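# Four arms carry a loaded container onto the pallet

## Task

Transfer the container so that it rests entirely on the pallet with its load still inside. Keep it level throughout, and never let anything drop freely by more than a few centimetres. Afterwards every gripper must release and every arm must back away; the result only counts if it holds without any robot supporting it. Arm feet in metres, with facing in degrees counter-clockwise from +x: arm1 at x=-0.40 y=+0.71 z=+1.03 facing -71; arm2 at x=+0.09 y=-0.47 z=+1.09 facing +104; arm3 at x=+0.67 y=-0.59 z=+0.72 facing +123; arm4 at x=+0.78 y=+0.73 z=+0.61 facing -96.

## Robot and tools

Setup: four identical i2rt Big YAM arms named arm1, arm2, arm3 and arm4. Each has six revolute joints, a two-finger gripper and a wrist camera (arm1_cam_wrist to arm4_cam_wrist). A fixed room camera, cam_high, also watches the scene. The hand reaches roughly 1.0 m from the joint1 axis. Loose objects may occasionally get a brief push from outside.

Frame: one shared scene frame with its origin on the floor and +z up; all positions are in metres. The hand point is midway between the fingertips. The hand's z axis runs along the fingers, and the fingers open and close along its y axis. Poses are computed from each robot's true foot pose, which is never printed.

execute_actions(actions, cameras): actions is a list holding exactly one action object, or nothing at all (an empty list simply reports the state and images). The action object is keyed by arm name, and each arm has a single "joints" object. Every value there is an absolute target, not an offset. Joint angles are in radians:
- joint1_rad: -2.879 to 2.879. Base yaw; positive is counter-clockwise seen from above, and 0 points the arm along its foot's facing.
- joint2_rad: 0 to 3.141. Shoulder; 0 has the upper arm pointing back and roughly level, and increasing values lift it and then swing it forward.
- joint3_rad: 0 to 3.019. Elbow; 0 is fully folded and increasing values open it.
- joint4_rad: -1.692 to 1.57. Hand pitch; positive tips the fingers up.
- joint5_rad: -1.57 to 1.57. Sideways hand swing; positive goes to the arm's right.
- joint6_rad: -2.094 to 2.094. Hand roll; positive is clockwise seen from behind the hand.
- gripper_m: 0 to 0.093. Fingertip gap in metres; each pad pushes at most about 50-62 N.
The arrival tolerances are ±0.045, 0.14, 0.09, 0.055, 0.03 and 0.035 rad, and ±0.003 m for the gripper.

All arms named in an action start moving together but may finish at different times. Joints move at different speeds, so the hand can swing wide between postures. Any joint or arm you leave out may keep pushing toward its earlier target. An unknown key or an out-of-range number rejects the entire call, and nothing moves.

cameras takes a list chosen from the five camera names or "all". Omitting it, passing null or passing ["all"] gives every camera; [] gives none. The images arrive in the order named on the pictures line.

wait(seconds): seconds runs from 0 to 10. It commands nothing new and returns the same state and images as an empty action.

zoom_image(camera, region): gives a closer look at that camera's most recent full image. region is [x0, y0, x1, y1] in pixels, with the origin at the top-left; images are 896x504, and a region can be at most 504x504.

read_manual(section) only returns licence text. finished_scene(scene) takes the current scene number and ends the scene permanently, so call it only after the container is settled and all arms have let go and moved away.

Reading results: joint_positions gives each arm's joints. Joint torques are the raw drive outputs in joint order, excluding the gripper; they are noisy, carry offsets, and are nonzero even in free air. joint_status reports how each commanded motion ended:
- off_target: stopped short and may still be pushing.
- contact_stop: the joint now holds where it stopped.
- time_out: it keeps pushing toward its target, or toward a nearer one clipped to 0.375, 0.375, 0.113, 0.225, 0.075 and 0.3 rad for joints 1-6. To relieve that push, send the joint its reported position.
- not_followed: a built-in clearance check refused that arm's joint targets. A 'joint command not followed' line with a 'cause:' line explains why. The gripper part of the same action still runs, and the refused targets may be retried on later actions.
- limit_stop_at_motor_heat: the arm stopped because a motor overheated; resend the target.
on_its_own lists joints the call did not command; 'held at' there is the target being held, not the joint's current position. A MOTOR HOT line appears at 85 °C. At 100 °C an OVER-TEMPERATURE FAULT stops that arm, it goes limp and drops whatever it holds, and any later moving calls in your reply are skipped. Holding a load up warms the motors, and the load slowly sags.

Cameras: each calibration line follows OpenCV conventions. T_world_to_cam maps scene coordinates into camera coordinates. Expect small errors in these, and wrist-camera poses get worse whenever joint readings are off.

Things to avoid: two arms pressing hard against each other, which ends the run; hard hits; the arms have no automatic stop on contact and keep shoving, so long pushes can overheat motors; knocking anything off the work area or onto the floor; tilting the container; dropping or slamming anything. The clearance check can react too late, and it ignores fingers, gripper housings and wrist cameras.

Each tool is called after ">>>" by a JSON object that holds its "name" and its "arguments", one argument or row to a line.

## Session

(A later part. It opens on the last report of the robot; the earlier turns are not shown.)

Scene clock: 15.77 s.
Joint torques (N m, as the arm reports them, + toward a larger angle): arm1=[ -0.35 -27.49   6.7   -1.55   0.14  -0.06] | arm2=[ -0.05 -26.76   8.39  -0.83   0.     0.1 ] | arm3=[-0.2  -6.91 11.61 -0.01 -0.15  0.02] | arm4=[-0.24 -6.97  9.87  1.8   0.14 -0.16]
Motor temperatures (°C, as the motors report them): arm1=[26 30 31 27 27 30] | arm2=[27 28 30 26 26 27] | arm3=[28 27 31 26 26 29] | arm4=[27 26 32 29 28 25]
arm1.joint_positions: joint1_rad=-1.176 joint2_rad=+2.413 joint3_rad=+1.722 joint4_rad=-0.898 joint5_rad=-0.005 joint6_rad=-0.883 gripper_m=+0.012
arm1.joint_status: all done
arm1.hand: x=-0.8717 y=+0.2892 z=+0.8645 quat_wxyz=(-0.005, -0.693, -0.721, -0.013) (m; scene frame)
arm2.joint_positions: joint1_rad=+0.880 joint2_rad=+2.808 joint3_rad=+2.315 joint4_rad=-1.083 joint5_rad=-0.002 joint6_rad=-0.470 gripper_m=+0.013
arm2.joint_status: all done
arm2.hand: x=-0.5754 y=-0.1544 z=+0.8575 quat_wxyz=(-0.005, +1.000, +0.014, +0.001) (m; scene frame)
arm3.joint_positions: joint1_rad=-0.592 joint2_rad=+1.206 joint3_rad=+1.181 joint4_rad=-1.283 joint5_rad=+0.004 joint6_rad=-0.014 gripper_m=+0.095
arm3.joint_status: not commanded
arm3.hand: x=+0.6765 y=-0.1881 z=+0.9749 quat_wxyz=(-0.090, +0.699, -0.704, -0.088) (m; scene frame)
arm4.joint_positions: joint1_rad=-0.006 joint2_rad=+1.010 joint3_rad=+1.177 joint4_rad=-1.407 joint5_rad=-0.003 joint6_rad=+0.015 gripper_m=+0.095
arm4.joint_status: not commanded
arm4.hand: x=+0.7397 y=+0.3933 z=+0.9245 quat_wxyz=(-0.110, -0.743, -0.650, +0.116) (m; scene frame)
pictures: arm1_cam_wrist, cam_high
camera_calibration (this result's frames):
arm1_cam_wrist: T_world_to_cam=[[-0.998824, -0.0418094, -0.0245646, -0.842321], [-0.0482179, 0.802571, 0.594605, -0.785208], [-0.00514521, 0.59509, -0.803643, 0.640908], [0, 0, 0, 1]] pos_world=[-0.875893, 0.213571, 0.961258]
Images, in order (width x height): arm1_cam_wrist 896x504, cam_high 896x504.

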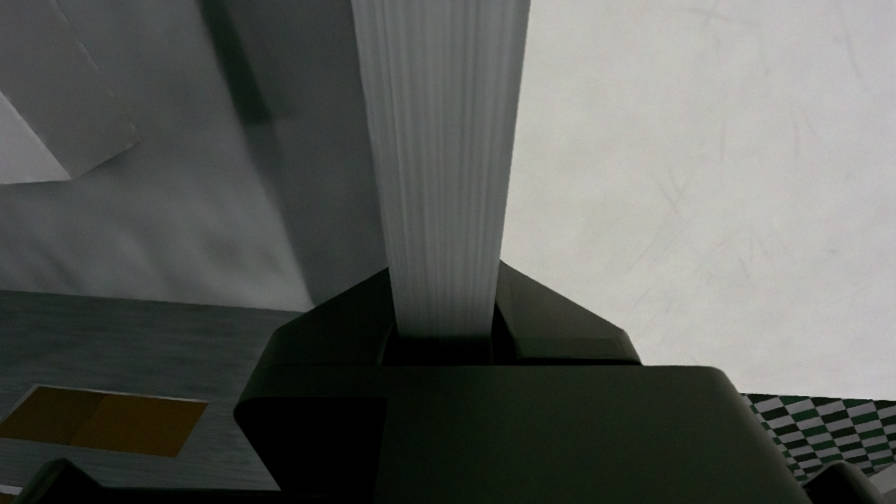

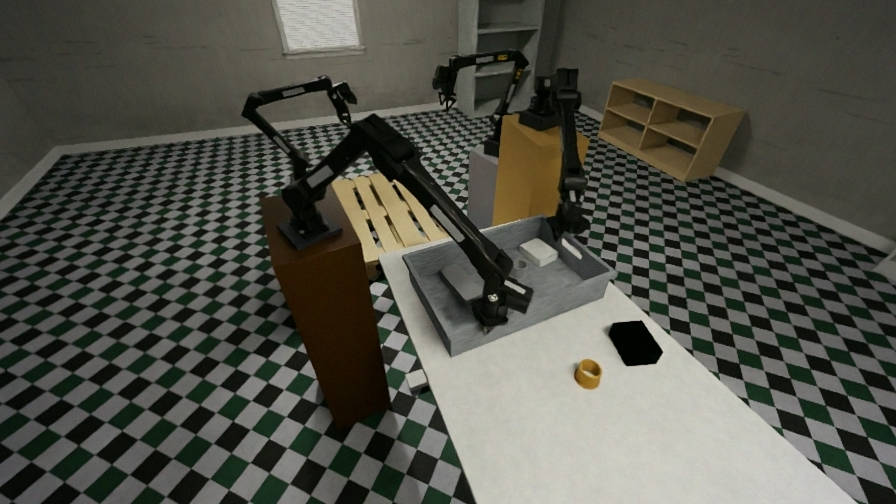

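>>> {"name": "execute_actions", "arguments": {
  "actions": [
    {"arm1":{"joints":{"joint2_rad":2.455,"joint3_rad":1.764,"joint4_rad":-0.874}},"arm2":{"joints":{"joint2_rad":2.87,"joint3_rad":2.40,"joint4_rad":-1.07}}}
  ],
  "cameras": []
}}

>>> {"name": "execute_actions", "arguments": {
  "actions": [
    {"arm1":{"joints":{"gripper_m":0.07}},"arm2":{"joints":{"gripper_m":0.07}}}
  ],
  "cameras": []
}}

Scene clock: 17.50 s.
Joint torques (N m, as the arm reports them, + toward a larger angle): arm1=[ -0.15 -20.15   8.68   0.06  -0.04  -0.1 ] | arm2=[ -0.35 -20.06  11.05   0.8   -0.81   0.05] | arm3=[-0.19 -6.51 11.64  0.07 -0.14  0.03] | arm4=[-0.03 -6.52 10.11  1.9   0.12 -0.16]
Motor temperatures (°C, as the motors report them): arm1=[26 31 31 27 27 30] | arm2=[27 29 30 26 26 27] | arm3=[28 27 31 26 26 29] | arm4=[27 26 32 29 28 25]
arm1.joint_positions: joint1_rad=-1.178 joint2_rad=+2.443 joint3_rad=+1.725 joint4_rad=-0.882 joint5_rad=-0.002 joint6_rad=-0.878 gripper_m=+0.012
arm1.joint_status: all done
arm1.hand: x=-0.8705 y=+0.2927 z=+0.8470 quat_wxyz=(-0.003, -0.695, -0.719, -0.018) (m; scene frame)
arm2.joint_positions: joint1_rad=+0.883 joint2_rad=+2.849 joint3_rad=+2.347 joint4_rad=-1.074 joint5_rad=+0.017 joint6_rad=-0.465 gripper_m=+0.013
arm2.joint_status: all done
arm2.hand: x=-0.5756 y=-0.1528 z=+0.8393 quat_wxyz=(-0.014, +1.000, +0.013, +0.005) (m; scene frame)
arm3.joint_positions: joint1_rad=-0.592 joint2_rad=+1.206 joint3_rad=+1.181 joint4_rad=-1.283 joint5_rad=+0.004 joint6_rad=-0.014 gripper_m=+0.095
arm3.joint_status: not commanded
arm3.hand: x=+0.6765 y=-0.1881 z=+0.9749 quat_wxyz=(-0.090, +0.699, -0.704, -0.088) (m; scene frame)
arm4.joint_positions: joint1_rad=-0.006 joint2_rad=+1.010 joint3_rad=+1.177 joint4_rad=-1.407 joint5_rad=-0.003 joint6_rad=+0.015 gripper_m=+0.095
arm4.joint_status: not commanded
arm4.hand: x=+0.7397 y=+0.3933 z=+0.9245 quat_wxyz=(-0.110, -0.743, -0.650, +0.116) (m; scene frame)
pictures: none
No camera images: the call's "cameras" was empty. Leave "cameras" out to get every camera's image.

Scene clock: 18.17 s.
Joint torques (N m, as the arm reports them, + toward a larger angle): arm1=[ -0.28 -20.12   8.51   0.05  -0.04  -0.1 ] | arm2=[ -0.21 -20.09  10.58   0.83  -0.17   0.05] | arm3=[-0.82 -7.   11.59  0.01 -0.13  0.05] | arm4=[ 0.06 -7.4  10.12  1.89  0.14 -0.15]
Motor temperatures (°C, as the motors report them): arm1=[26 31 31 27 27 30] | arm2=[27 29 30 26 26 27] | arm3=[28 27 31 26 26 29] | arm4=[27 26 32 29 28 25]
arm1.joint_positions: joint1_rad=-1.178 joint2_rad=+2.443 joint3_rad=+1.727 joint4_rad=-0.882 joint5_rad=-0.002 joint6_rad=-0.878 gripper_m=+0.070
arm1.joint_status: all done
arm1.hand: x=-0.8712 y=+0.2921 z=+0.8476 quat_wxyz=(-0.003, -0.695, -0.719, -0.017) (m; scene frame)
arm2.joint_positions: joint1_rad=+0.883 joint2_rad=+2.849 joint3_rad=+2.354 joint4_rad=-1.074 joint5_rad=+0.002 joint6_rad=-0.465 gripper_m=+0.070
arm2.joint_status: all done
arm2.hand: x=-0.5795 y=-0.1540 z=+0.8417 quat_wxyz=(-0.008, +1.000, +0.013, -0.001) (m; scene frame)
arm3.joint_positions: joint1_rad=-0.592 joint2_rad=+1.206 joint3_rad=+1.181 joint4_rad=-1.283 joint5_rad=+0.004 joint6_rad=-0.014 gripper_m=+0.095
arm3.joint_status: not commanded
arm3.hand: x=+0.6765 y=-0.1881 z=+0.9749 quat_wxyz=(-0.090, +0.699, -0.704, -0.088) (m; scene frame)
arm4.joint_positions: joint1_rad=-0.006 joint2_rad=+1.010 joint3_rad=+1.177 joint4_rad=-1.407 joint5_rad=-0.003 joint6_rad=+0.015 gripper_m=+0.095
arm4.joint_status: not commanded
arm4.hand: x=+0.7397 y=+0.3933 z=+0.9245 quat_wxyz=(-0.110, -0.743, -0.650, +0.116) (m; scene frame)
pictures: none
No camera images: the call's "cameras" was empty. Leave "cameras" out to get every camera's image.

>>> {"name": "execute_actions", "arguments": {
  "actions": [
    {"arm1":{"joints":{"joint1_rad":-1.228,"joint2_rad":2.395,"joint3_rad":1.655,"joint4_rad":-0.815,"joint6_rad":-0.935,"gripper_m":0.093}},"arm2":{"joints":{"joint2_rad":2.62,"joint3_rad":2.24,"joint4_rad":-1.16,"gripper_m":0.093}}}
  ],
  "cameras": []
}}

>>> {"name": "execute_actions", "arguments": {
  "actions": [
    {"arm1":{"joints":{"joint1_rad":-1.277,"joint2_rad":2.345,"joint3_rad":1.555,"joint4_rad":-0.748,"joint6_rad":-0.985}},"arm2":{"joints":{"joint1_rad":0.608,"joint6_rad":0.82}}}
  ],
  "cameras": ["arm1_cam_wrist","arm2_cam_wrist"]
}}

Scene clock: 19.80 s.
Joint torques (N m, as the arm reports them, + toward a larger angle): arm1=[  0.51 -22.03   4.89   0.21  -0.04  -0.22] | arm2=[ -0.35 -19.4    8.53   0.57  -0.17   0.05] | arm3=[-0.19 -6.17 11.64 -0.02 -0.18  0.03] | arm4=[-0.6  -7.09  9.98  1.91  0.16 -0.19]
Motor temperatures (°C, as the motors report them): arm1=[26 31 31 27 27 30] | arm2=[27 29 30 26 26 27] | arm3=[28 27 31 26 26 29] | arm4=[27 26 32 29 28 25]
arm1.joint_positions: joint1_rad=-1.234 joint2_rad=+2.413 joint3_rad=+1.659 joint4_rad=-0.826 joint5_rad=-0.002 joint6_rad=-0.919 gripper_m=+0.093
arm1.joint_status: all done
arm1.hand: x=-0.8852 y=+0.3265 z=+0.8467 quat_wxyz=(-0.003, -0.700, -0.714, -0.008) (m; scene frame)
arm2.joint_positions: joint1_rad=+0.883 joint2_rad=+2.594 joint3_rad=+2.230 joint4_rad=-1.156 joint5_rad=+0.002 joint6_rad=-0.465 gripper_m=+0.093
arm2.joint_status: all done
arm2.hand: x=-0.5873 y=-0.1521 z=+0.9818 quat_wxyz=(-0.019, +0.999, +0.013, -0.023) (m; scene frame)
arm3.joint_positions: joint1_rad=-0.592 joint2_rad=+1.206 joint3_rad=+1.181 joint4_rad=-1.283 joint5_rad=+0.004 joint6_rad=-0.014 gripper_m=+0.095
arm3.joint_status: not commanded
arm3.hand: x=+0.6765 y=-0.1881 z=+0.9749 quat_wxyz=(-0.090, +0.699, -0.704, -0.088) (m; scene frame)
arm4.joint_positions: joint1_rad=-0.006 joint2_rad=+1.010 joint3_rad=+1.177 joint4_rad=-1.407 joint5_rad=-0.003 joint6_rad=+0.015 gripper_m=+0.095
arm4.joint_status: not commanded
arm4.hand: x=+0.7397 y=+0.3933 z=+0.9245 quat_wxyz=(-0.110, -0.743, -0.650, +0.116) (m; scene frame)
pictures: none
No camera images: the call's "cameras" was empty. Leave "cameras" out to get every camera's image.

Scene clock: 21.83 s.
Joint torques (N m, as the arm reports them, + toward a larger angle): arm1=[  0.3  -20.98   4.58   0.25  -0.05  -0.22] | arm2=[ -0.72 -19.45   8.57   0.54   0.01   0.2 ] | arm3=[-0.46 -6.65 11.65  0.02 -0.13  0.05] | arm4=[-0.93 -7.39 10.1   1.8   0.13 -0.18]
Motor temperatures (°C, as the motors report them): arm1=[26 32 31 27 27 30] | arm2=[27 29 31 26 26 27] | arm3=[28 27 32 26 26 29] | arm4=[27 26 33 29 28 25]
arm1.joint_positions: joint1_rad=-1.280 joint2_rad=+2.361 joint3_rad=+1.559 joint4_rad=-0.759 joint5_rad=-0.002 joint6_rad=-0.969 gripper_m=+0.093
arm1.joint_status: all done
arm1.hand: x=-0.8874 y=+0.3605 z=+0.8506 quat_wxyz=(-0.001, -0.699, -0.715, +0.001) (m; scene frame)
arm2.joint_positions: joint1_rad=+0.613 joint2_rad=+2.594 joint3_rad=+2.230 joint4_rad=-1.156 joint5_rad=+0.001 joint6_rad=+0.807 gripper_m=+0.093
arm2.joint_status: all done
arm2.hand: x=-0.4775 y=+0.0170 z=+0.9839 quat_wxyz=(-0.003, +0.726, -0.688, -0.030) (m; scene frame)
arm3.joint_positions: joint1_rad=-0.592 joint2_rad=+1.206 joint3_rad=+1.181 joint4_rad=-1.283 joint5_rad=+0.004 joint6_rad=-0.014 gripper_m=+0.095
arm3.joint_status: not commanded
arm3.hand: x=+0.6765 y=-0.1881 z=+0.9749 quat_wxyz=(-0.090, +0.699, -0.704, -0.088) (m; scene frame)
arm4.joint_positions: joint1_rad=-0.006 joint2_rad=+1.010 joint3_rad=+1.177 joint4_rad=-1.407 joint5_rad=-0.003 joint6_rad=+0.015 gripper_m=+0.095
arm4.joint_status: not commanded
arm4.hand: x=+0.7397 y=+0.3933 z=+0.9245 quat_wxyz=(-0.110, -0.743, -0.650, +0.116) (m; scene frame)
pictures: arm1_cam_wrist, arm2_cam_wrist
camera_calibration (this result's frames):
arm1_cam_wrist: T_world_to_cam=[[-0.9997, -0.0244547, 0.000952871, -0.884163], [-0.0193151, 0.812309, 0.582908, -0.80289], [-0.0150289, 0.582715, -0.812538, 0.590517], [0, 0, 0, 1]] pos_world=[-0.890531, 0.286469, 0.94867]
arm2_cam_wrist: T_world_to_cam=[[0.997734, 0.0536923, -0.040553, 0.513996], [0.067103, -0.838421, 0.540876, -0.481738], [-0.00495957, -0.542372, -0.840124, 0.955197], [0, 0, 0, 1]] pos_world=[-0.475768, 0.086575, 1.08389]
Images, in order (width x height): arm1_cam_wrist 896x504, arm2_cam_wrist 896x504.

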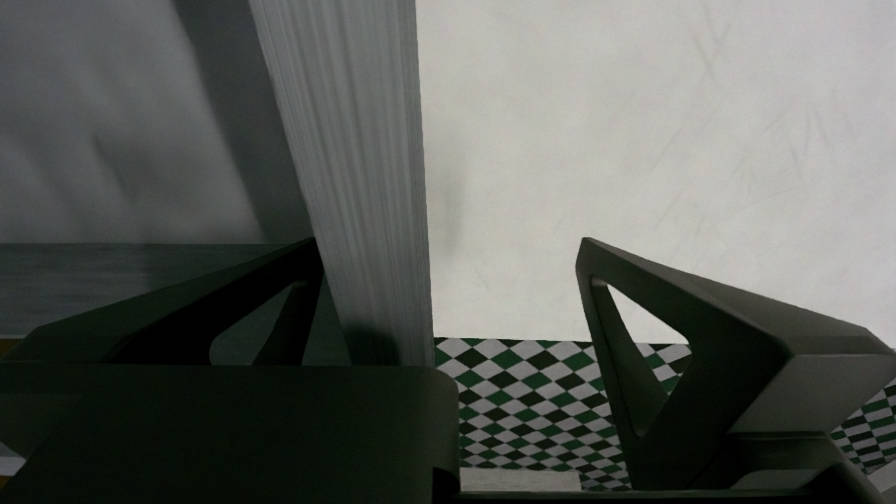

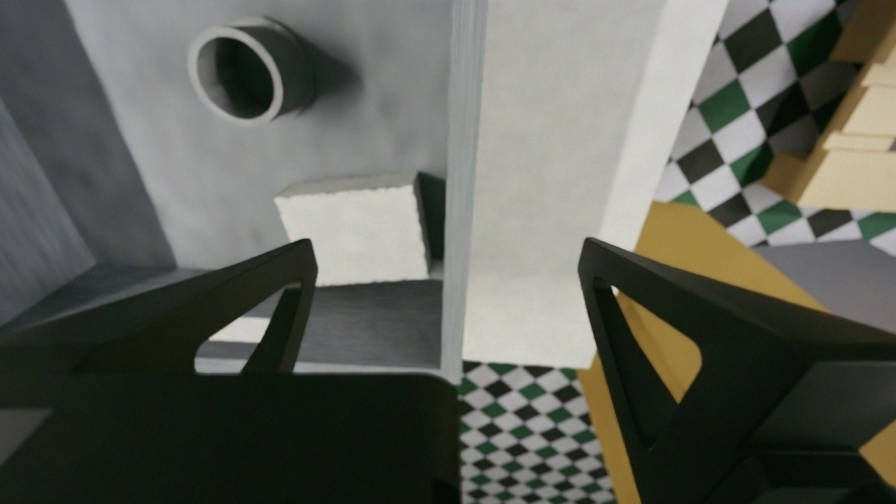

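>>> {"name": "execute_actions", "arguments": {
  "actions": [
    {"arm1":{"joints":{"joint1_rad":-1.262,"joint2_rad":2.345,"joint3_rad":1.515,"joint4_rad":-0.741}},"arm2":{"joints":{"joint2_rad":2.87,"joint3_rad":2.40,"joint4_rad":-1.07}}}
  ],
  "cameras": ["arm1_cam_wrist","arm2_cam_wrist"]
}}

Scene clock: 23.10 s.
Joint torques (N m, as the arm reports them, + toward a larger angle): arm1=[  0.4  -20.22   4.7    0.1   -0.05  -0.22] | arm2=[ -0.46 -21.95   9.47   0.82  -0.06   0.23] | arm3=[ 0.   -6.46 11.52 -0.02 -0.14  0.03] | arm4=[-0.33 -7.07 10.12  1.94  0.14 -0.16]
Motor temperatures (°C, as the motors report them): arm1=[26 32 31 27 27 30] | arm2=[27 29 31 26 26 27] | arm3=[28 27 32 26 26 29] | arm4=[27 26 33 29 28 25]
arm1.joint_positions: joint1_rad=-1.268 joint2_rad=+2.358 joint3_rad=+1.515 joint4_rad=-0.749 joint5_rad=-0.002 joint6_rad=-0.970 gripper_m=+0.093
arm1.joint_status: all done
arm1.hand: x=-0.8667 y=+0.3666 z=+0.8408 quat_wxyz=(-0.004, -0.694, -0.719, -0.014) (m; scene frame)
arm2.joint_positions: joint1_rad=+0.612 joint2_rad=+2.877 joint3_rad=+2.369 joint4_rad=-1.075 joint5_rad=+0.002 joint6_rad=+0.808 gripper_m=+0.093
arm2.joint_status: all done
arm2.hand: x=-0.4670 y=+0.0107 z=+0.8287 quat_wxyz=(-0.006, +0.725, -0.688, +0.001) (m; scene frame)
arm3.joint_positions: joint1_rad=-0.592 joint2_rad=+1.206 joint3_rad=+1.181 joint4_rad=-1.283 joint5_rad=+0.004 joint6_rad=-0.014 gripper_m=+0.095
arm3.joint_status: not commanded
arm3.hand: x=+0.6765 y=-0.1881 z=+0.9749 quat_wxyz=(-0.090, +0.699, -0.704, -0.088) (m; scene frame)
arm4.joint_positions: joint1_rad=-0.006 joint2_rad=+1.010 joint3_rad=+1.177 joint4_rad=-1.407 joint5_rad=-0.003 joint6_rad=+0.015 gripper_m=+0.095
arm4.joint_status: not commanded
arm4.hand: x=+0.7397 y=+0.3933 z=+0.9245 quat_wxyz=(-0.110, -0.743, -0.650, +0.116) (m; scene frame)
pictures: arm1_cam_wrist, arm2_cam_wrist
camera_calibration (this result's frames):
arm1_cam_wrist: T_world_to_cam=[[-0.998994, -0.0368526, -0.025532, -0.8359], [-0.0448057, 0.800807, 0.597244, -0.831618], [-0.00156376, 0.597788, -0.801653, 0.576294], [0, 0, 0, 1]] pos_world=[-0.871419, 0.290658, 0.937325]
arm2_cam_wrist: T_world_to_cam=[[0.998651, 0.0516352, 0.00540897, 0.459969], [0.0391149, -0.816797, 0.575597, -0.44589], [0.0341391, -0.574609, -0.817715, 0.821458], [0, 0, 0, 1]] pos_world=[-0.469951, 0.0840652, 0.925884]
Images, in order (width x height): arm1_cam_wrist 896x504, arm2_cam_wrist 896x504.

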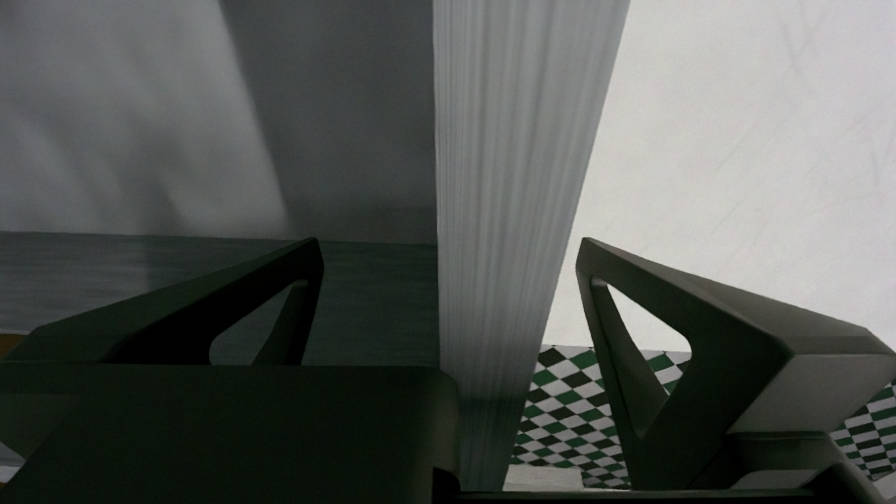

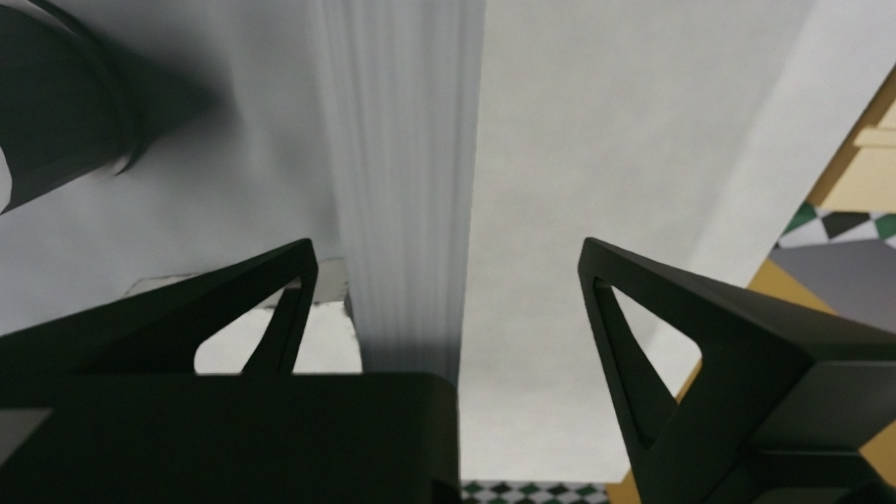

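>>> {"name": "execute_actions", "arguments": {
  "actions": [
    {"arm1":{"joints":{"gripper_m":0}},"arm2":{"joints":{"gripper_m":0}}}
  ],
  "cameras": []
}}

Scene clock: 23.87 s.
Joint torques (N m, as the arm reports them, + toward a larger angle): arm1=[  0.58 -20.39   4.64  -0.02  -0.13  -0.23] | arm2=[ -0.34 -21.82   9.43   0.41   0.77  -0.05] | arm3=[ 0.22 -6.84 11.61 -0.02 -0.16  0.03] | arm4=[ 0.21 -7.27 10.04  1.72  0.14 -0.18]
Motor temperatures (°C, as the motors report them): arm1=[26 32 31 27 27 30] | arm2=[27 30 31 26 26 27] | arm3=[28 27 32 26 26 29] | arm4=[27 26 33 29 28 25]
arm1.joint_positions: joint1_rad=-1.270 joint2_rad=+2.358 joint3_rad=+1.515 joint4_rad=-0.746 joint5_rad=+0.000 joint6_rad=-0.968 gripper_m=+0.012
arm1.joint_status: gripper_m off_target (ended at +0.012, target +0.000)
arm1.hand: x=-0.8683 y=+0.3673 z=+0.8408 quat_wxyz=(-0.003, -0.696, -0.718, -0.013) (m; scene frame)
arm2.joint_positions: joint1_rad=+0.610 joint2_rad=+2.877 joint3_rad=+2.370 joint4_rad=-1.066 joint5_rad=-0.017 joint6_rad=+0.835 gripper_m=+0.013
arm2.joint_status: gripper_m off_target (ended at +0.013, target +0.000)
arm2.hand: x=-0.4704 y=+0.0109 z=+0.8290 quat_wxyz=(+0.004, +0.715, -0.699, -0.004) (m; scene frame)
arm3.joint_positions: joint1_rad=-0.592 joint2_rad=+1.206 joint3_rad=+1.181 joint4_rad=-1.283 joint5_rad=+0.004 joint6_rad=-0.014 gripper_m=+0.095
arm3.joint_status: not commanded
arm3.hand: x=+0.6765 y=-0.1881 z=+0.9749 quat_wxyz=(-0.090, +0.699, -0.704, -0.088) (m; scene frame)
arm4.joint_positions: joint1_rad=-0.006 joint2_rad=+1.010 joint3_rad=+1.177 joint4_rad=-1.407 joint5_rad=-0.003 joint6_rad=+0.015 gripper_m=+0.095
arm4.joint_status: not commanded
arm4.hand: x=+0.7397 y=+0.3933 z=+0.9245 quat_wxyz=(-0.110, -0.743, -0.650, +0.116) (m; scene frame)
pictures: none
No camera images: the call's "cameras" was empty. Leave "cameras" out to get every camera's image.

>>> {"name": "execute_actions", "arguments": {
  "actions": [
    {"arm1":{"joints":{"joint1_rad":-1.27,"joint2_rad":2.20,"joint3_rad":1.53,"joint4_rad":-0.77,"joint6_rad":-0.968}},"arm2":{"joints":{"joint2_rad":2.70,"joint3_rad":2.39,"joint4_rad":-1.08,"joint6_rad":0.835}}}
  ],
  "cameras": ["arm1_cam_wrist","arm2_cam_wrist","cam_high"]
}}

Scene clock: 25.23 s.
Joint torques (N m, as the arm reports them, + toward a larger angle): arm1=[  0.74 -25.96   7.08   0.16  -0.4    0.02] | arm2=[ -0.25 -29.73  10.07   0.19   1.25   0.07] | arm3=[-0.46 -6.53 11.58  0.03 -0.13  0.06] | arm4=[-0.35 -6.66  9.9   1.84  0.11 -0.16]
Motor temperatures (°C, as the motors report them): arm1=[26 32 31 27 27 30] | arm2=[27 30 31 26 26 27] | arm3=[28 27 32 26 26 29] | arm4=[27 26 33 29 28 25]
arm1.joint_positions: joint1_rad=-1.279 joint2_rad=+2.296 joint3_rad=+1.503 joint4_rad=-0.780 joint5_rad=+0.006 joint6_rad=-0.975 gripper_m=+0.012
arm1.joint_status: all done
arm1.hand: x=-0.8756 y=+0.3701 z=+0.8732 quat_wxyz=(+0.001, -0.696, -0.718, -0.005) (m; scene frame)
arm2.joint_positions: joint1_rad=+0.610 joint2_rad=+2.829 joint3_rad=+2.353 joint4_rad=-1.069 joint5_rad=-0.029 joint6_rad=+0.838 gripper_m=+0.013
arm2.joint_status: all done
arm2.hand: x=-0.4792 y=+0.0159 z=+0.8578 quat_wxyz=(+0.011, +0.714, -0.700, -0.017) (m; scene frame)
arm3.joint_positions: joint1_rad=-0.592 joint2_rad=+1.206 joint3_rad=+1.181 joint4_rad=-1.283 joint5_rad=+0.004 joint6_rad=-0.014 gripper_m=+0.095
arm3.joint_status: not commanded
arm3.hand: x=+0.6765 y=-0.1881 z=+0.9749 quat_wxyz=(-0.090, +0.699, -0.704, -0.088) (m; scene frame)
arm4.joint_positions: joint1_rad=-0.006 joint2_rad=+1.010 joint3_rad=+1.177 joint4_rad=-1.407 joint5_rad=-0.003 joint6_rad=+0.015 gripper_m=+0.095
arm4.joint_status: not commanded
arm4.hand: x=+0.7397 y=+0.3933 z=+0.9245 quat_wxyz=(-0.110, -0.743, -0.650, +0.116) (m; scene frame)
pictures: arm1_cam_wrist, arm2_cam_wrist, cam_high
camera_calibration (this result's frames):
arm1_cam_wrist: T_world_to_cam=[[-0.999497, -0.0313391, -0.00476997, -0.864439], [-0.0280597, 0.804633, 0.593109, -0.837256], [-0.0147494, 0.592945, -0.805108, 0.593427], [0, 0, 0, 1]] pos_world=[-0.878745, 0.294724, 0.970233]
arm2_cam_wrist: T_world_to_cam=[[0.998833, 0.0197533, -0.0440758, 0.514769], [0.0414855, -0.818193, 0.573445, -0.454896], [-0.0247351, -0.574605, -0.818057, 0.820776], [0, 0, 0, 1]] pos_world=[-0.474995, 0.0892611, 0.954989]
Images, in order (width x height): arm1_cam_wrist 896x504, arm2_cam_wrist 896x504, cam_high 896x504.

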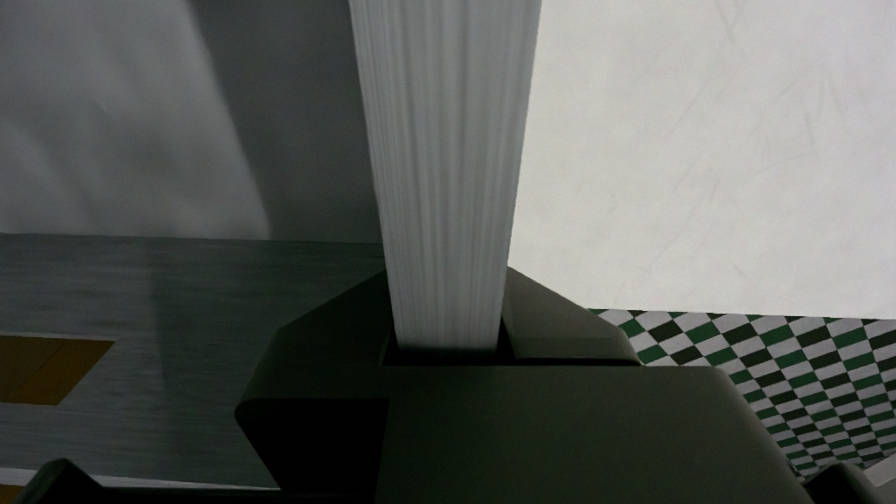

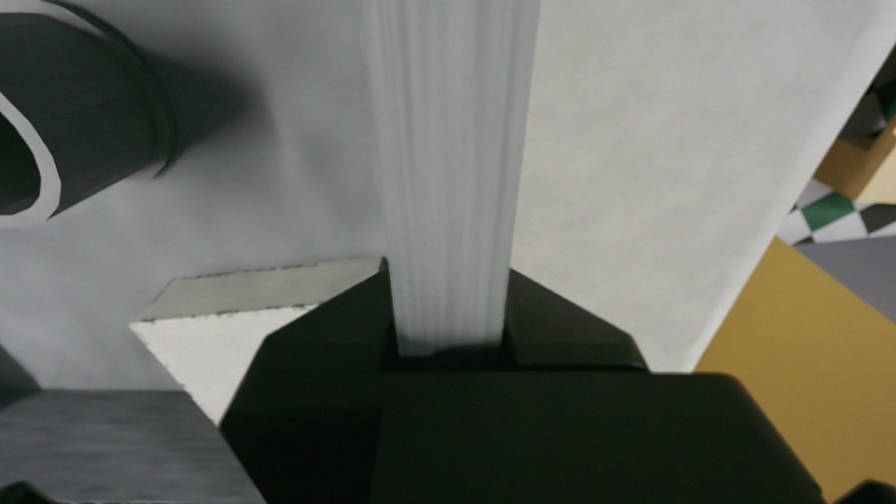

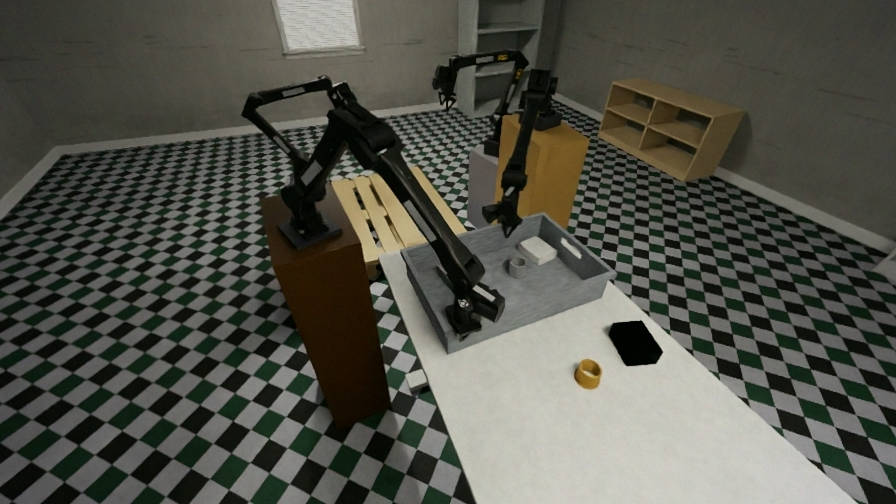

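>>> {"name": "execute_actions", "arguments": {
  "actions": [
    {"arm1":{"joints":{"joint1_rad":-1.222,"joint2_rad":2.09,"joint3_rad":1.36,"joint4_rad":-0.725,"joint6_rad":-0.919}},"arm2":{"joints":{"joint1_rad":0.566,"joint2_rad":2.54,"joint3_rad":2.09,"joint4_rad":-0.975,"joint6_rad":0.791}}}
  ],
  "cameras": []
}}

>>> {"name": "execute_actions", "arguments": {
  "actions": [
    {"arm1":{"joints":{"joint1_rad":-1.161,"joint2_rad":2.033,"joint3_rad":1.228,"joint4_rad":-0.656,"joint6_rad":-0.858}},"arm2":{"joints":{"joint1_rad":0.515,"joint2_rad":2.457,"joint3_rad":1.895,"joint4_rad":-0.871,"joint6_rad":0.74}}}
  ],
  "cameras": ["cam_high"]
}}

Scene clock: 26.87 s.
Joint torques (N m, as the arm reports them, + toward a larger angle): arm1=[  0.2  -23.73   6.84   0.62   0.24  -0.06] | arm2=[  0.41 -27.22   9.08   0.3    1.01   0.1 ] | arm3=[-0.13 -6.59 11.58 -0.03 -0.16  0.03] | arm4=[-0.14 -6.97 10.04  1.9   0.14 -0.12]
Motor temperatures (°C, as the motors report them): arm1=[26 33 31 27 27 30] | arm2=[27 31 31 26 26 27] | arm3=[28 27 32 26 26 29] | arm4=[27 26 33 29 28 25]
arm1.joint_positions: joint1_rad=-1.227 joint2_rad=+2.176 joint3_rad=+1.333 joint4_rad=-0.747 joint5_rad=-0.007 joint6_rad=-0.919 gripper_m=+0.012
arm1.joint_status: all done
arm1.hand: x=-0.8178 y=+0.3744 z=+0.8949 quat_wxyz=(-0.006, -0.698, -0.716, -0.013) (m; scene frame)
arm2.joint_positions: joint1_rad=+0.559 joint2_rad=+2.649 joint3_rad=+2.060 joint4_rad=-0.968 joint5_rad=-0.024 joint6_rad=+0.791 gripper_m=+0.012
arm2.joint_status: all done
arm2.hand: x=-0.4237 y=+0.0167 z=+0.8875 quat_wxyz=(+0.008, +0.713, -0.701, -0.012) (m; scene frame)
arm3.joint_positions: joint1_rad=-0.592 joint2_rad=+1.206 joint3_rad=+1.181 joint4_rad=-1.283 joint5_rad=+0.004 joint6_rad=-0.014 gripper_m=+0.095
arm3.joint_status: not commanded
arm3.hand: x=+0.6765 y=-0.1881 z=+0.9749 quat_wxyz=(-0.090, +0.699, -0.704, -0.088) (m; scene frame)
arm4.joint_positions: joint1_rad=-0.006 joint2_rad=+1.010 joint3_rad=+1.177 joint4_rad=-1.407 joint5_rad=-0.003 joint6_rad=+0.015 gripper_m=+0.095
arm4.joint_status: not commanded
arm4.hand: x=+0.7397 y=+0.3933 z=+0.9245 quat_wxyz=(-0.110, -0.743, -0.650, +0.116) (m; scene frame)
pictures: none
No camera images: the call's "cameras" was empty. Leave "cameras" out to get every camera's image.

Scene clock: 27.90 s.
Joint torques (N m, as the arm reports them, + toward a larger angle): arm1=[  0.66 -22.68   6.4    0.61   0.38  -0.11] | arm2=[  0.61 -26.5    8.22   0.22   0.88   0.1 ] | arm3=[-0.02 -6.85 11.59 -0.07 -0.16  0.01] | arm4=[-0.26 -7.23 10.04  1.87  0.14 -0.16]
Motor temperatures (°C, as the motors report them): arm1=[26 33 31 27 27 30] | arm2=[27 31 31 26 26 27] | arm3=[28 27 32 26 26 29] | arm4=[27 26 34 29 28 25]
arm1.joint_positions: joint1_rad=-1.166 joint2_rad=+2.121 joint3_rad=+1.200 joint4_rad=-0.679 joint5_rad=-0.010 joint6_rad=-0.855 gripper_m=+0.012
arm1.joint_status: all done
arm1.hand: x=-0.7654 y=+0.3764 z=+0.8911 quat_wxyz=(-0.007, -0.699, -0.715, -0.018) (m; scene frame)
arm2.joint_positions: joint1_rad=+0.507 joint2_rad=+2.567 joint3_rad=+1.870 joint4_rad=-0.861 joint5_rad=-0.020 joint6_rad=+0.742 gripper_m=+0.012
arm2.joint_status: all done
arm2.hand: x=-0.3727 y=+0.0170 z=+0.8841 quat_wxyz=(+0.006, +0.712, -0.702, -0.012) (m; scene frame)
arm3.joint_positions: joint1_rad=-0.592 joint2_rad=+1.206 joint3_rad=+1.181 joint4_rad=-1.283 joint5_rad=+0.004 joint6_rad=-0.014 gripper_m=+0.095
arm3.joint_status: not commanded
arm3.hand: x=+0.6765 y=-0.1881 z=+0.9749 quat_wxyz=(-0.090, +0.699, -0.704, -0.088) (m; scene frame)
arm4.joint_positions: joint1_rad=-0.006 joint2_rad=+1.010 joint3_rad=+1.177 joint4_rad=-1.407 joint5_rad=-0.003 joint6_rad=+0.015 gripper_m=+0.095
arm4.joint_status: not commanded
arm4.hand: x=+0.7397 y=+0.3933 z=+0.9245 quat_wxyz=(-0.110, -0.743, -0.650, +0.116) (m; scene frame)
pictures: cam_high
Images, in order (width x height): cam_high 896x504.

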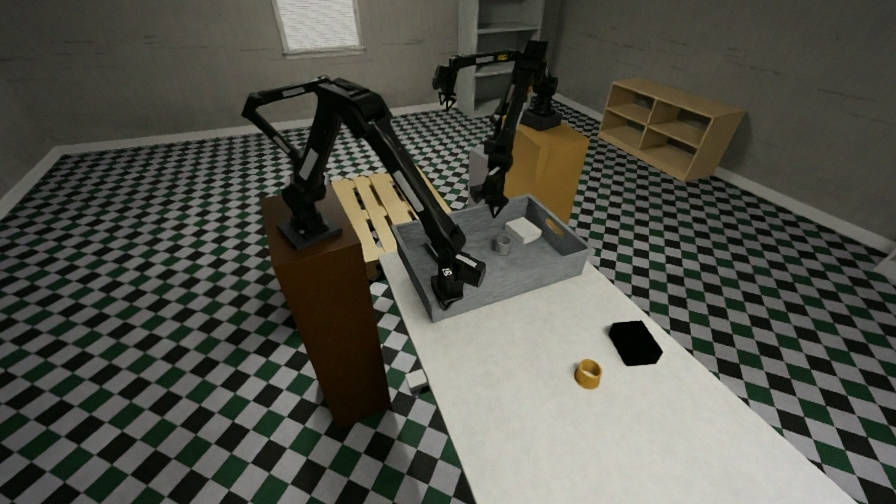

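>>> {"name": "execute_actions", "arguments": {
  "actions": [
    {"arm1":{"joints":{"joint1_rad":-1.008,"joint2_rad":1.947,"joint3_rad":1.02,"joint4_rad":-0.525,"joint6_rad":-0.705}},"arm2":{"joints":{"joint1_rad":0.395,"joint2_rad":2.35,"joint3_rad":1.615,"joint4_rad":-0.709,"joint6_rad":0.62}}}
  ],
  "cameras": []
}}

>>> {"name": "execute_actions", "arguments": {
  "actions": [
    {"arm1":{"joints":{"joint1_rad":-0.806,"joint2_rad":1.88,"joint3_rad":0.85,"joint4_rad":-0.435,"joint6_rad":-0.503}},"arm2":{"joints":{"joint1_rad":0.25,"joint2_rad":2.273,"joint3_rad":1.408,"joint4_rad":-0.587,"joint6_rad":0.475}}}
  ],
  "cameras": []
}}

>>> {"name": "execute_actions", "arguments": {
  "actions": [
    {"arm1":{"joints":{"joint1_rad":-0.553,"joint2_rad":1.84,"joint3_rad":0.75,"joint4_rad":-0.38,"joint6_rad":-0.25}},"arm2":{"joints":{"joint1_rad":0.077,"joint2_rad":2.225,"joint3_rad":1.268,"joint4_rad":-0.502,"joint6_rad":0.302}}}
  ],
  "cameras": ["cam_high","arm3_cam_wrist","arm2_cam_wrist"]
}}

Scene clock: 29.50 s.
Joint torques (N m, as the arm reports them, + toward a larger angle): arm1=[  0.11 -19.61   6.54   0.77   0.42  -0.03] | arm2=[  0.69 -23.9    7.36   0.28   1.18   0.17] | arm3=[-0.53 -6.82 11.63  0.02 -0.13  0.06] | arm4=[ 0.33 -6.72 10.02  1.78  0.16 -0.18]
Motor temperatures (°C, as the motors report them): arm1=[26 33 31 27 27 30] | arm2=[27 32 31 26 26 27] | arm3=[28 27 33 26 26 29] | arm4=[27 26 34 29 28 25]
arm1.joint_positions: joint1_rad=-1.011 joint2_rad=+2.021 joint3_rad=+0.981 joint4_rad=-0.551 joint5_rad=-0.011 joint6_rad=-0.708 gripper_m=+0.012
arm1.joint_status: all done
arm1.hand: x=-0.6675 y=+0.3742 z=+0.8907 quat_wxyz=(-0.006, -0.696, -0.718, -0.014) (m; scene frame)
arm2.joint_positions: joint1_rad=+0.386 joint2_rad=+2.450 joint3_rad=+1.591 joint4_rad=-0.700 joint5_rad=-0.028 joint6_rad=+0.613 gripper_m=+0.013
arm2.joint_status: all done
arm2.hand: x=-0.2737 y=+0.0175 z=+0.8805 quat_wxyz=(+0.009, +0.714, -0.700, -0.013) (m; scene frame)
arm3.joint_positions: joint1_rad=-0.592 joint2_rad=+1.206 joint3_rad=+1.181 joint4_rad=-1.283 joint5_rad=+0.004 joint6_rad=-0.014 gripper_m=+0.095
arm3.joint_status: not commanded
arm3.hand: x=+0.6765 y=-0.1881 z=+0.9749 quat_wxyz=(-0.090, +0.699, -0.704, -0.088) (m; scene frame)
arm4.joint_positions: joint1_rad=-0.006 joint2_rad=+1.010 joint3_rad=+1.177 joint4_rad=-1.407 joint5_rad=-0.003 joint6_rad=+0.015 gripper_m=+0.095
arm4.joint_status: not commanded
arm4.hand: x=+0.7397 y=+0.3933 z=+0.9245 quat_wxyz=(-0.110, -0.743, -0.650, +0.116) (m; scene frame)
pictures: none
No camera images: the call's "cameras" was empty. Leave "cameras" out to get every camera's image.

Scene clock: 30.73 s.
Joint torques (N m, as the arm reports them, + toward a larger angle): arm1=[  0.16 -17.68   5.53   0.73   0.91  -0.04] | arm2=[  0.66 -21.76   6.68   0.31   1.3    0.18] | arm3=[-0.11 -6.85 11.56 -0.04 -0.13  0.03] | arm4=[-0.24 -6.7  10.02  1.86  0.13 -0.16]
Motor temperatures (°C, as the motors report them): arm1=[26 33 31 27 27 30] | arm2=[27 32 31 26 27 27] | arm3=[28 27 33 26 26 29] | arm4=[27 26 34 29 28 25]
arm1.joint_positions: joint1_rad=-0.808 joint2_rad=+1.949 joint3_rad=+0.815 joint4_rad=-0.459 joint5_rad=-0.021 joint6_rad=-0.507 gripper_m=+0.012
arm1.joint_status: all done
arm1.hand: x=-0.5664 y=+0.3748 z=+0.8902 quat_wxyz=(-0.008, -0.695, -0.719, -0.017) (m; scene frame)
arm2.joint_positions: joint1_rad=+0.241 joint2_rad=+2.362 joint3_rad=+1.384 joint4_rad=-0.579 joint5_rad=-0.031 joint6_rad=+0.467 gripper_m=+0.012
arm2.joint_status: all done
arm2.hand: x=-0.1751 y=+0.0179 z=+0.8817 quat_wxyz=(+0.008, +0.715, -0.699, -0.017) (m; scene frame)
arm3.joint_positions: joint1_rad=-0.592 joint2_rad=+1.206 joint3_rad=+1.181 joint4_rad=-1.283 joint5_rad=+0.004 joint6_rad=-0.014 gripper_m=+0.095
arm3.joint_status: not commanded
arm3.hand: x=+0.6765 y=-0.1881 z=+0.9749 quat_wxyz=(-0.090, +0.699, -0.704, -0.088) (m; scene frame)
arm4.joint_positions: joint1_rad=-0.006 joint2_rad=+1.010 joint3_rad=+1.177 joint4_rad=-1.407 joint5_rad=-0.003 joint6_rad=+0.015 gripper_m=+0.095
arm4.joint_status: not commanded
arm4.hand: x=+0.7397 y=+0.3933 z=+0.9245 quat_wxyz=(-0.110, -0.743, -0.650, +0.116) (m; scene frame)
pictures: none
No camera images: the call's "cameras" was empty. Leave "cameras" out to get every camera's image.

Scene clock: 31.97 s.
Joint torques (N m, as the arm reports them, + toward a larger angle): arm1=[  0.29 -16.3    4.52   0.73   1.16   0.09] | arm2=[  0.77 -20.36   5.93   0.35   1.6    0.32] | arm3=[-0.44 -7.2  11.57  0.06 -0.14  0.06] | arm4=[-0.38 -6.62  9.91  1.94  0.12 -0.15]
Motor temperatures (°C, as the motors report them): arm1=[26 33 31 27 27 30] | arm2=[27 32 31 26 27 27] | arm3=[28 27 33 26 26 29] | arm4=[27 26 34 29 28 25]
arm1.joint_positions: joint1_rad=-0.554 joint2_rad=+1.904 joint3_rad=+0.724 joint4_rad=-0.404 joint5_rad=-0.025 joint6_rad=-0.267 gripper_m=+0.012
arm1.joint_status: all done
arm1.hand: x=-0.4685 y=+0.3707 z=+0.8924 quat_wxyz=(-0.009, -0.690, -0.723, -0.016) (m; scene frame)
arm2.joint_positions: joint1_rad=+0.067 joint2_rad=+2.308 joint3_rad=+1.247 joint4_rad=-0.494 joint5_rad=-0.039 joint6_rad=+0.280 gripper_m=+0.012
arm2.joint_status: all done
arm2.hand: x=-0.0757 y=+0.0188 z=+0.8815 quat_wxyz=(+0.009, +0.719, -0.694, -0.021) (m; scene frame)
arm3.joint_positions: joint1_rad=-0.592 joint2_rad=+1.206 joint3_rad=+1.181 joint4_rad=-1.283 joint5_rad=+0.004 joint6_rad=-0.014 gripper_m=+0.095
arm3.joint_status: not commanded
arm3.hand: x=+0.6765 y=-0.1881 z=+0.9749 quat_wxyz=(-0.090, +0.699, -0.704, -0.088) (m; scene frame)
arm4.joint_positions: joint1_rad=-0.006 joint2_rad=+1.010 joint3_rad=+1.177 joint4_rad=-1.407 joint5_rad=-0.003 joint6_rad=+0.015 gripper_m=+0.095
arm4.joint_status: not commanded
arm4.hand: x=+0.7397 y=+0.3933 z=+0.9245 quat_wxyz=(-0.110, -0.743, -0.650, +0.116) (m; scene frame)
pictures: arm2_cam_wrist, arm3_cam_wrist, cam_high
camera_calibration (this result's frames):
arm2_cam_wrist: T_world_to_cam=[[0.998307, 0.0347736, -0.0466267, 0.114651], [0.0550929, -0.822398, 0.566238, -0.475384], [-0.0186556, -0.567849, -0.822922, 0.85647], [0, 0, 0, 1]] pos_world=[-0.0722883, 0.0914036, 0.979334]
arm3_cam_wrist: T_world_to_cam=[[0.999649, -0.0264174, 0.00195506, -0.680452], [-0.0251705, -0.924279, 0.380888, -0.524752], [-0.00825505, -0.380804, -0.924619, 0.960672], [0, 0, 0, 1]] pos_world=[0.674936, -0.137165, 1.08946]
Images, in order (width x height): arm2_cam_wrist 896x504, arm3_cam_wrist 896x504, cam_high 896x504.

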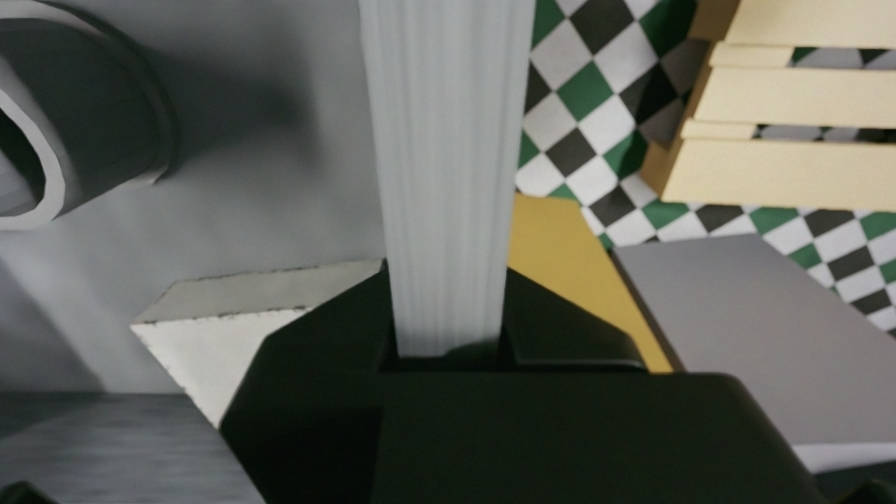

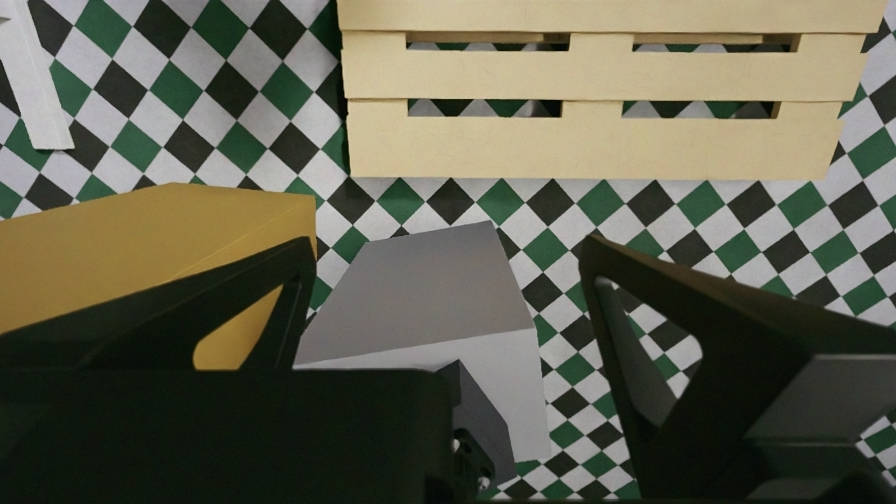

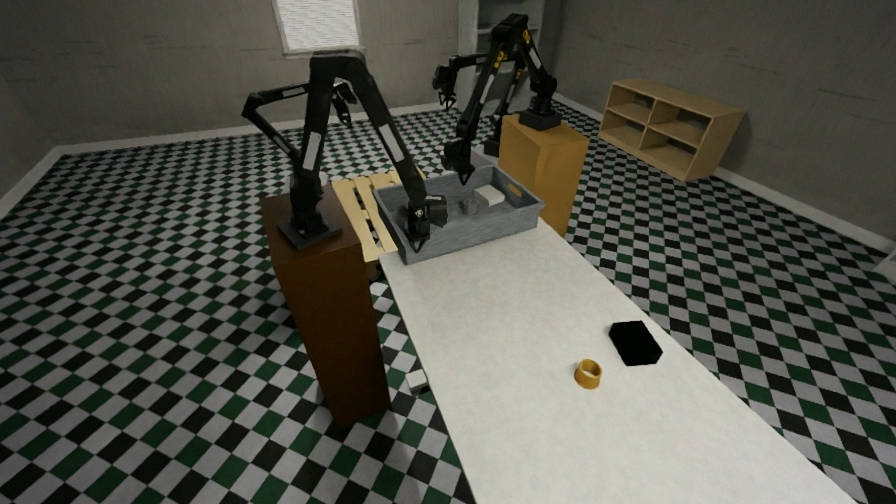

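>>> {"name": "execute_actions", "arguments": {
  "actions": [
    {"arm1":{"joints":{"joint1_rad":-0.256,"joint2_rad":1.83,"joint3_rad":0.725,"joint4_rad":-0.36,"joint6_rad":0.05}},"arm2":{"joints":{"joint1_rad":-0.106,"joint2_rad":2.20,"joint3_rad":1.19,"joint4_rad":-0.453,"joint6_rad":0.11}}}
  ],
  "cameras": []
}}

>>> {"name": "execute_actions", "arguments": {
  "actions": [
    {"arm1":{"joints":{"joint1_rad":0.019,"joint2_rad":1.875,"joint3_rad":0.80,"joint4_rad":-0.40,"joint6_rad":0.33}},"arm2":{"joints":{"joint1_rad":-0.312,"joint2_rad":2.20,"joint3_rad":1.185,"joint4_rad":-0.448,"joint6_rad":-0.095}}}
  ],
  "cameras": ["cam_high","arm1_cam_wrist"]
}}

Scene clock: 34.00 s.
Joint torques (N m, as the arm reports them, + toward a larger angle): arm1=[  0.04 -16.45   3.95   0.57   1.4    0.06] | arm2=[  1.44 -19.55   5.72   0.65   1.87   0.29] | arm3=[-0.48 -6.95 11.68  0.13 -0.15  0.07] | arm4=[ 0.11 -7.02  9.97  1.88  0.11 -0.14]
Motor temperatures (°C, as the motors report them): arm1=[26 33 31 27 27 30] | arm2=[27 32 31 26 27 27] | arm3=[28 27 33 26 26 29] | arm4=[27 26 34 29 28 25]
arm1.joint_positions: joint1_rad=-0.255 joint2_rad=+1.900 joint3_rad=+0.704 joint4_rad=-0.379 joint5_rad=-0.029 joint6_rad=+0.036 gripper_m=+0.012
arm1.joint_status: all done
arm1.hand: x=-0.3636 y=+0.3690 z=+0.8919 quat_wxyz=(-0.010, -0.692, -0.722, -0.016) (m; scene frame)
arm2.joint_positions: joint1_rad=-0.125 joint2_rad=+2.281 joint3_rad=+1.167 joint4_rad=-0.453 joint5_rad=-0.045 joint6_rad=+0.092 gripper_m=+0.013
arm2.joint_status: all done
arm2.hand: x=+0.0232 y=+0.0140 z=+0.8798 quat_wxyz=(+0.012, +0.718, -0.696, -0.021) (m; scene frame)
arm3.joint_positions: joint1_rad=-0.592 joint2_rad=+1.206 joint3_rad=+1.181 joint4_rad=-1.283 joint5_rad=+0.004 joint6_rad=-0.014 gripper_m=+0.095
arm3.joint_status: not commanded
arm3.hand: x=+0.6765 y=-0.1881 z=+0.9749 quat_wxyz=(-0.090, +0.699, -0.704, -0.088) (m; scene frame)
arm4.joint_positions: joint1_rad=-0.006 joint2_rad=+1.010 joint3_rad=+1.177 joint4_rad=-1.407 joint5_rad=-0.003 joint6_rad=+0.015 gripper_m=+0.095
arm4.joint_status: not commanded
arm4.hand: x=+0.7397 y=+0.3933 z=+0.9245 quat_wxyz=(-0.110, -0.743, -0.650, +0.116) (m; scene frame)
pictures: none
No camera images: the call's "cameras" was empty. Leave "cameras" out to get every camera's image.

Scene clock: 35.17 s.
Joint torques (N m, as the arm reports them, + toward a larger angle): arm1=[ -0.45 -14.46   6.24   0.03   1.56   0.06] | arm2=[  1.33 -19.02   6.01   0.94   1.96   0.26] | arm3=[-0.07 -7.07 11.63 -0.17 -0.15  0.05] | arm4=[-0.03 -6.97 10.01  1.86  0.13 -0.16]
Motor temperatures (°C, as the motors report them): arm1=[26 33 31 27 28 30] | arm2=[27 32 30 26 27 27] | arm3=[28 27 33 26 26 29] | arm4=[27 26 34 29 28 25]
arm1.joint_positions: joint1_rad=+0.025 joint2_rad=+1.908 joint3_rad=+0.756 joint4_rad=-0.403 joint5_rad=-0.032 joint6_rad=+0.317 gripper_m=+0.012
arm1.joint_status: all done
arm1.hand: x=-0.2606 y=+0.3699 z=+0.8975 quat_wxyz=(-0.015, -0.692, -0.722, -0.015) (m; scene frame)
arm2.joint_positions: joint1_rad=-0.329 joint2_rad=+2.275 joint3_rad=+1.157 joint4_rad=-0.454 joint5_rad=-0.048 joint6_rad=-0.112 gripper_m=+0.013
arm2.joint_status: all done
arm2.hand: x=+0.1218 y=+0.0142 z=+0.8811 quat_wxyz=(+0.011, +0.718, -0.696, -0.024) (m; scene frame)
arm3.joint_positions: joint1_rad=-0.592 joint2_rad=+1.206 joint3_rad=+1.181 joint4_rad=-1.283 joint5_rad=+0.004 joint6_rad=-0.014 gripper_m=+0.095
arm3.joint_status: not commanded
arm3.hand: x=+0.6765 y=-0.1881 z=+0.9749 quat_wxyz=(-0.090, +0.699, -0.704, -0.088) (m; scene frame)
arm4.joint_positions: joint1_rad=-0.006 joint2_rad=+1.010 joint3_rad=+1.177 joint4_rad=-1.407 joint5_rad=-0.003 joint6_rad=+0.015 gripper_m=+0.095
arm4.joint_status: not commanded
arm4.hand: x=+0.7397 y=+0.3933 z=+0.9245 quat_wxyz=(-0.110, -0.743, -0.650, +0.116) (m; scene frame)
pictures: arm1_cam_wrist, cam_high
camera_calibration (this result's frames):
arm1_cam_wrist: T_world_to_cam=[[-0.998168, -0.043706, -0.0418304, -0.211374], [-0.0599188, 0.809651, 0.583845, -0.836155], [0.00835052, 0.585282, -0.810787, 0.636125], [0, 0, 0, 1]] pos_world=[-0.2664, 0.295443, 0.995104]
Images, in order (width x height): arm1_cam_wrist 896x504, cam_high 896x504.

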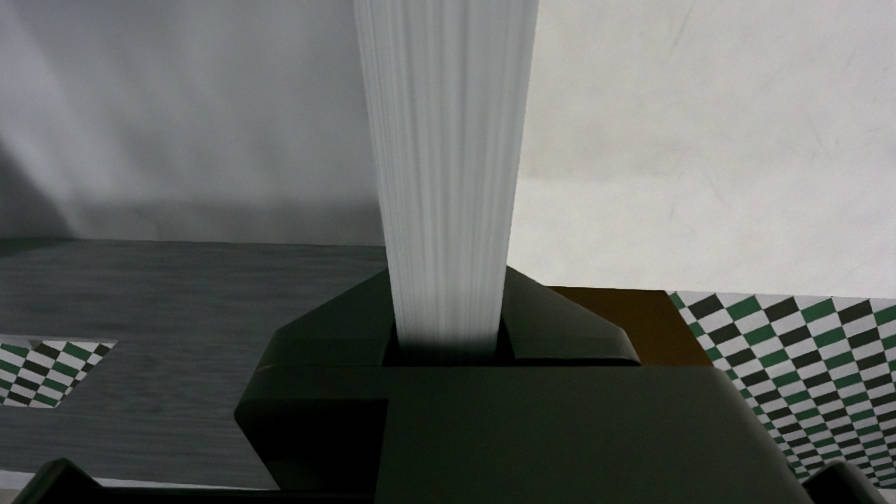

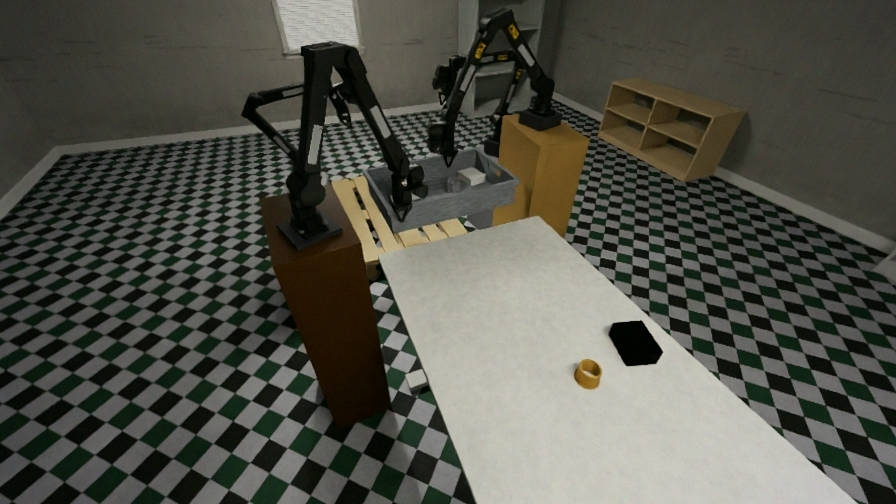

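>>> {"name": "execute_actions", "arguments": {
  "actions": [
    {"arm1":{"joints":{"joint1_rad":0.25,"joint2_rad":1.935,"joint3_rad":0.93,"joint4_rad":-0.475,"joint5_rad":-0.03,"joint6_rad":0.56}},"arm2":{"joints":{"joint1_rad":-0.512,"joint2_rad":2.23,"joint3_rad":1.25,"joint4_rad":-0.48,"joint5_rad":-0.045,"joint6_rad":-0.31}}}
  ],
  "cameras": ["arm1_cam_wrist"]
}}

Scene clock: 36.63 s.
Joint torques (N m, as the arm reports them, + toward a larger angle): arm1=[ -0.42 -16.01   6.14  -0.25   0.98  -0.02] | arm2=[  1.75 -18.38   7.52   1.16   0.75   0.11] | arm3=[-0.17 -6.83 11.65 -0.02 -0.14  0.04] | arm4=[ 0.15 -7.06  9.93  1.87  0.15 -0.17]
Motor temperatures (°C, as the motors report them): arm1=[26 32 31 27 28 30] | arm2=[27 32 30 26 27 27] | arm3=[28 27 33 26 26 29] | arm4=[27 26 34 29 28 25]
arm1.joint_positions: joint1_rad=+0.256 joint2_rad=+1.970 joint3_rad=+0.895 joint4_rad=-0.470 joint5_rad=-0.050 joint6_rad=+0.555 gripper_m=+0.012
arm1.joint_status: all done
arm1.hand: x=-0.1551 y=+0.3711 z=+0.8992 quat_wxyz=(-0.019, -0.694, -0.719, -0.025) (m; scene frame)
arm2.joint_positions: joint1_rad=-0.534 joint2_rad=+2.288 joint3_rad=+1.203 joint4_rad=-0.492 joint5_rad=-0.066 joint6_rad=-0.311 gripper_m=+0.012
arm2.joint_status: all done
arm2.hand: x=+0.2206 y=+0.0109 z=+0.8827 quat_wxyz=(+0.014, +0.716, -0.697, -0.033) (m; scene frame)
arm3.joint_positions: joint1_rad=-0.592 joint2_rad=+1.206 joint3_rad=+1.181 joint4_rad=-1.283 joint5_rad=+0.004 joint6_rad=-0.014 gripper_m=+0.095
arm3.joint_status: not commanded
arm3.hand: x=+0.6765 y=-0.1881 z=+0.9749 quat_wxyz=(-0.090, +0.699, -0.704, -0.088) (m; scene frame)
arm4.joint_positions: joint1_rad=-0.006 joint2_rad=+1.010 joint3_rad=+1.177 joint4_rad=-1.407 joint5_rad=-0.003 joint6_rad=+0.015 gripper_m=+0.095
arm4.joint_status: not commanded
arm4.hand: x=+0.7397 y=+0.3933 z=+0.9245 quat_wxyz=(-0.110, -0.743, -0.650, +0.116) (m; scene frame)
pictures: arm1_cam_wrist
camera_calibration (this result's frames):
arm1_cam_wrist: T_world_to_cam=[[-0.997352, -0.0373092, -0.0624277, -0.0897188], [-0.0670606, 0.803959, 0.590891, -0.837071], [0.0281436, 0.593513, -0.804332, 0.630144], [0, 0, 0, 1]] pos_world=[-0.16335, 0.295625, 0.995862]
Images, in order (width x height): arm1_cam_wrist 896x504.

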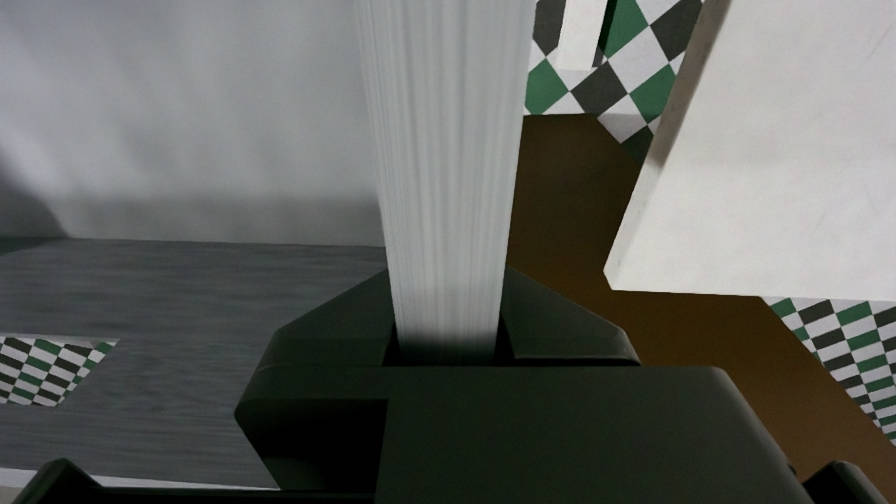

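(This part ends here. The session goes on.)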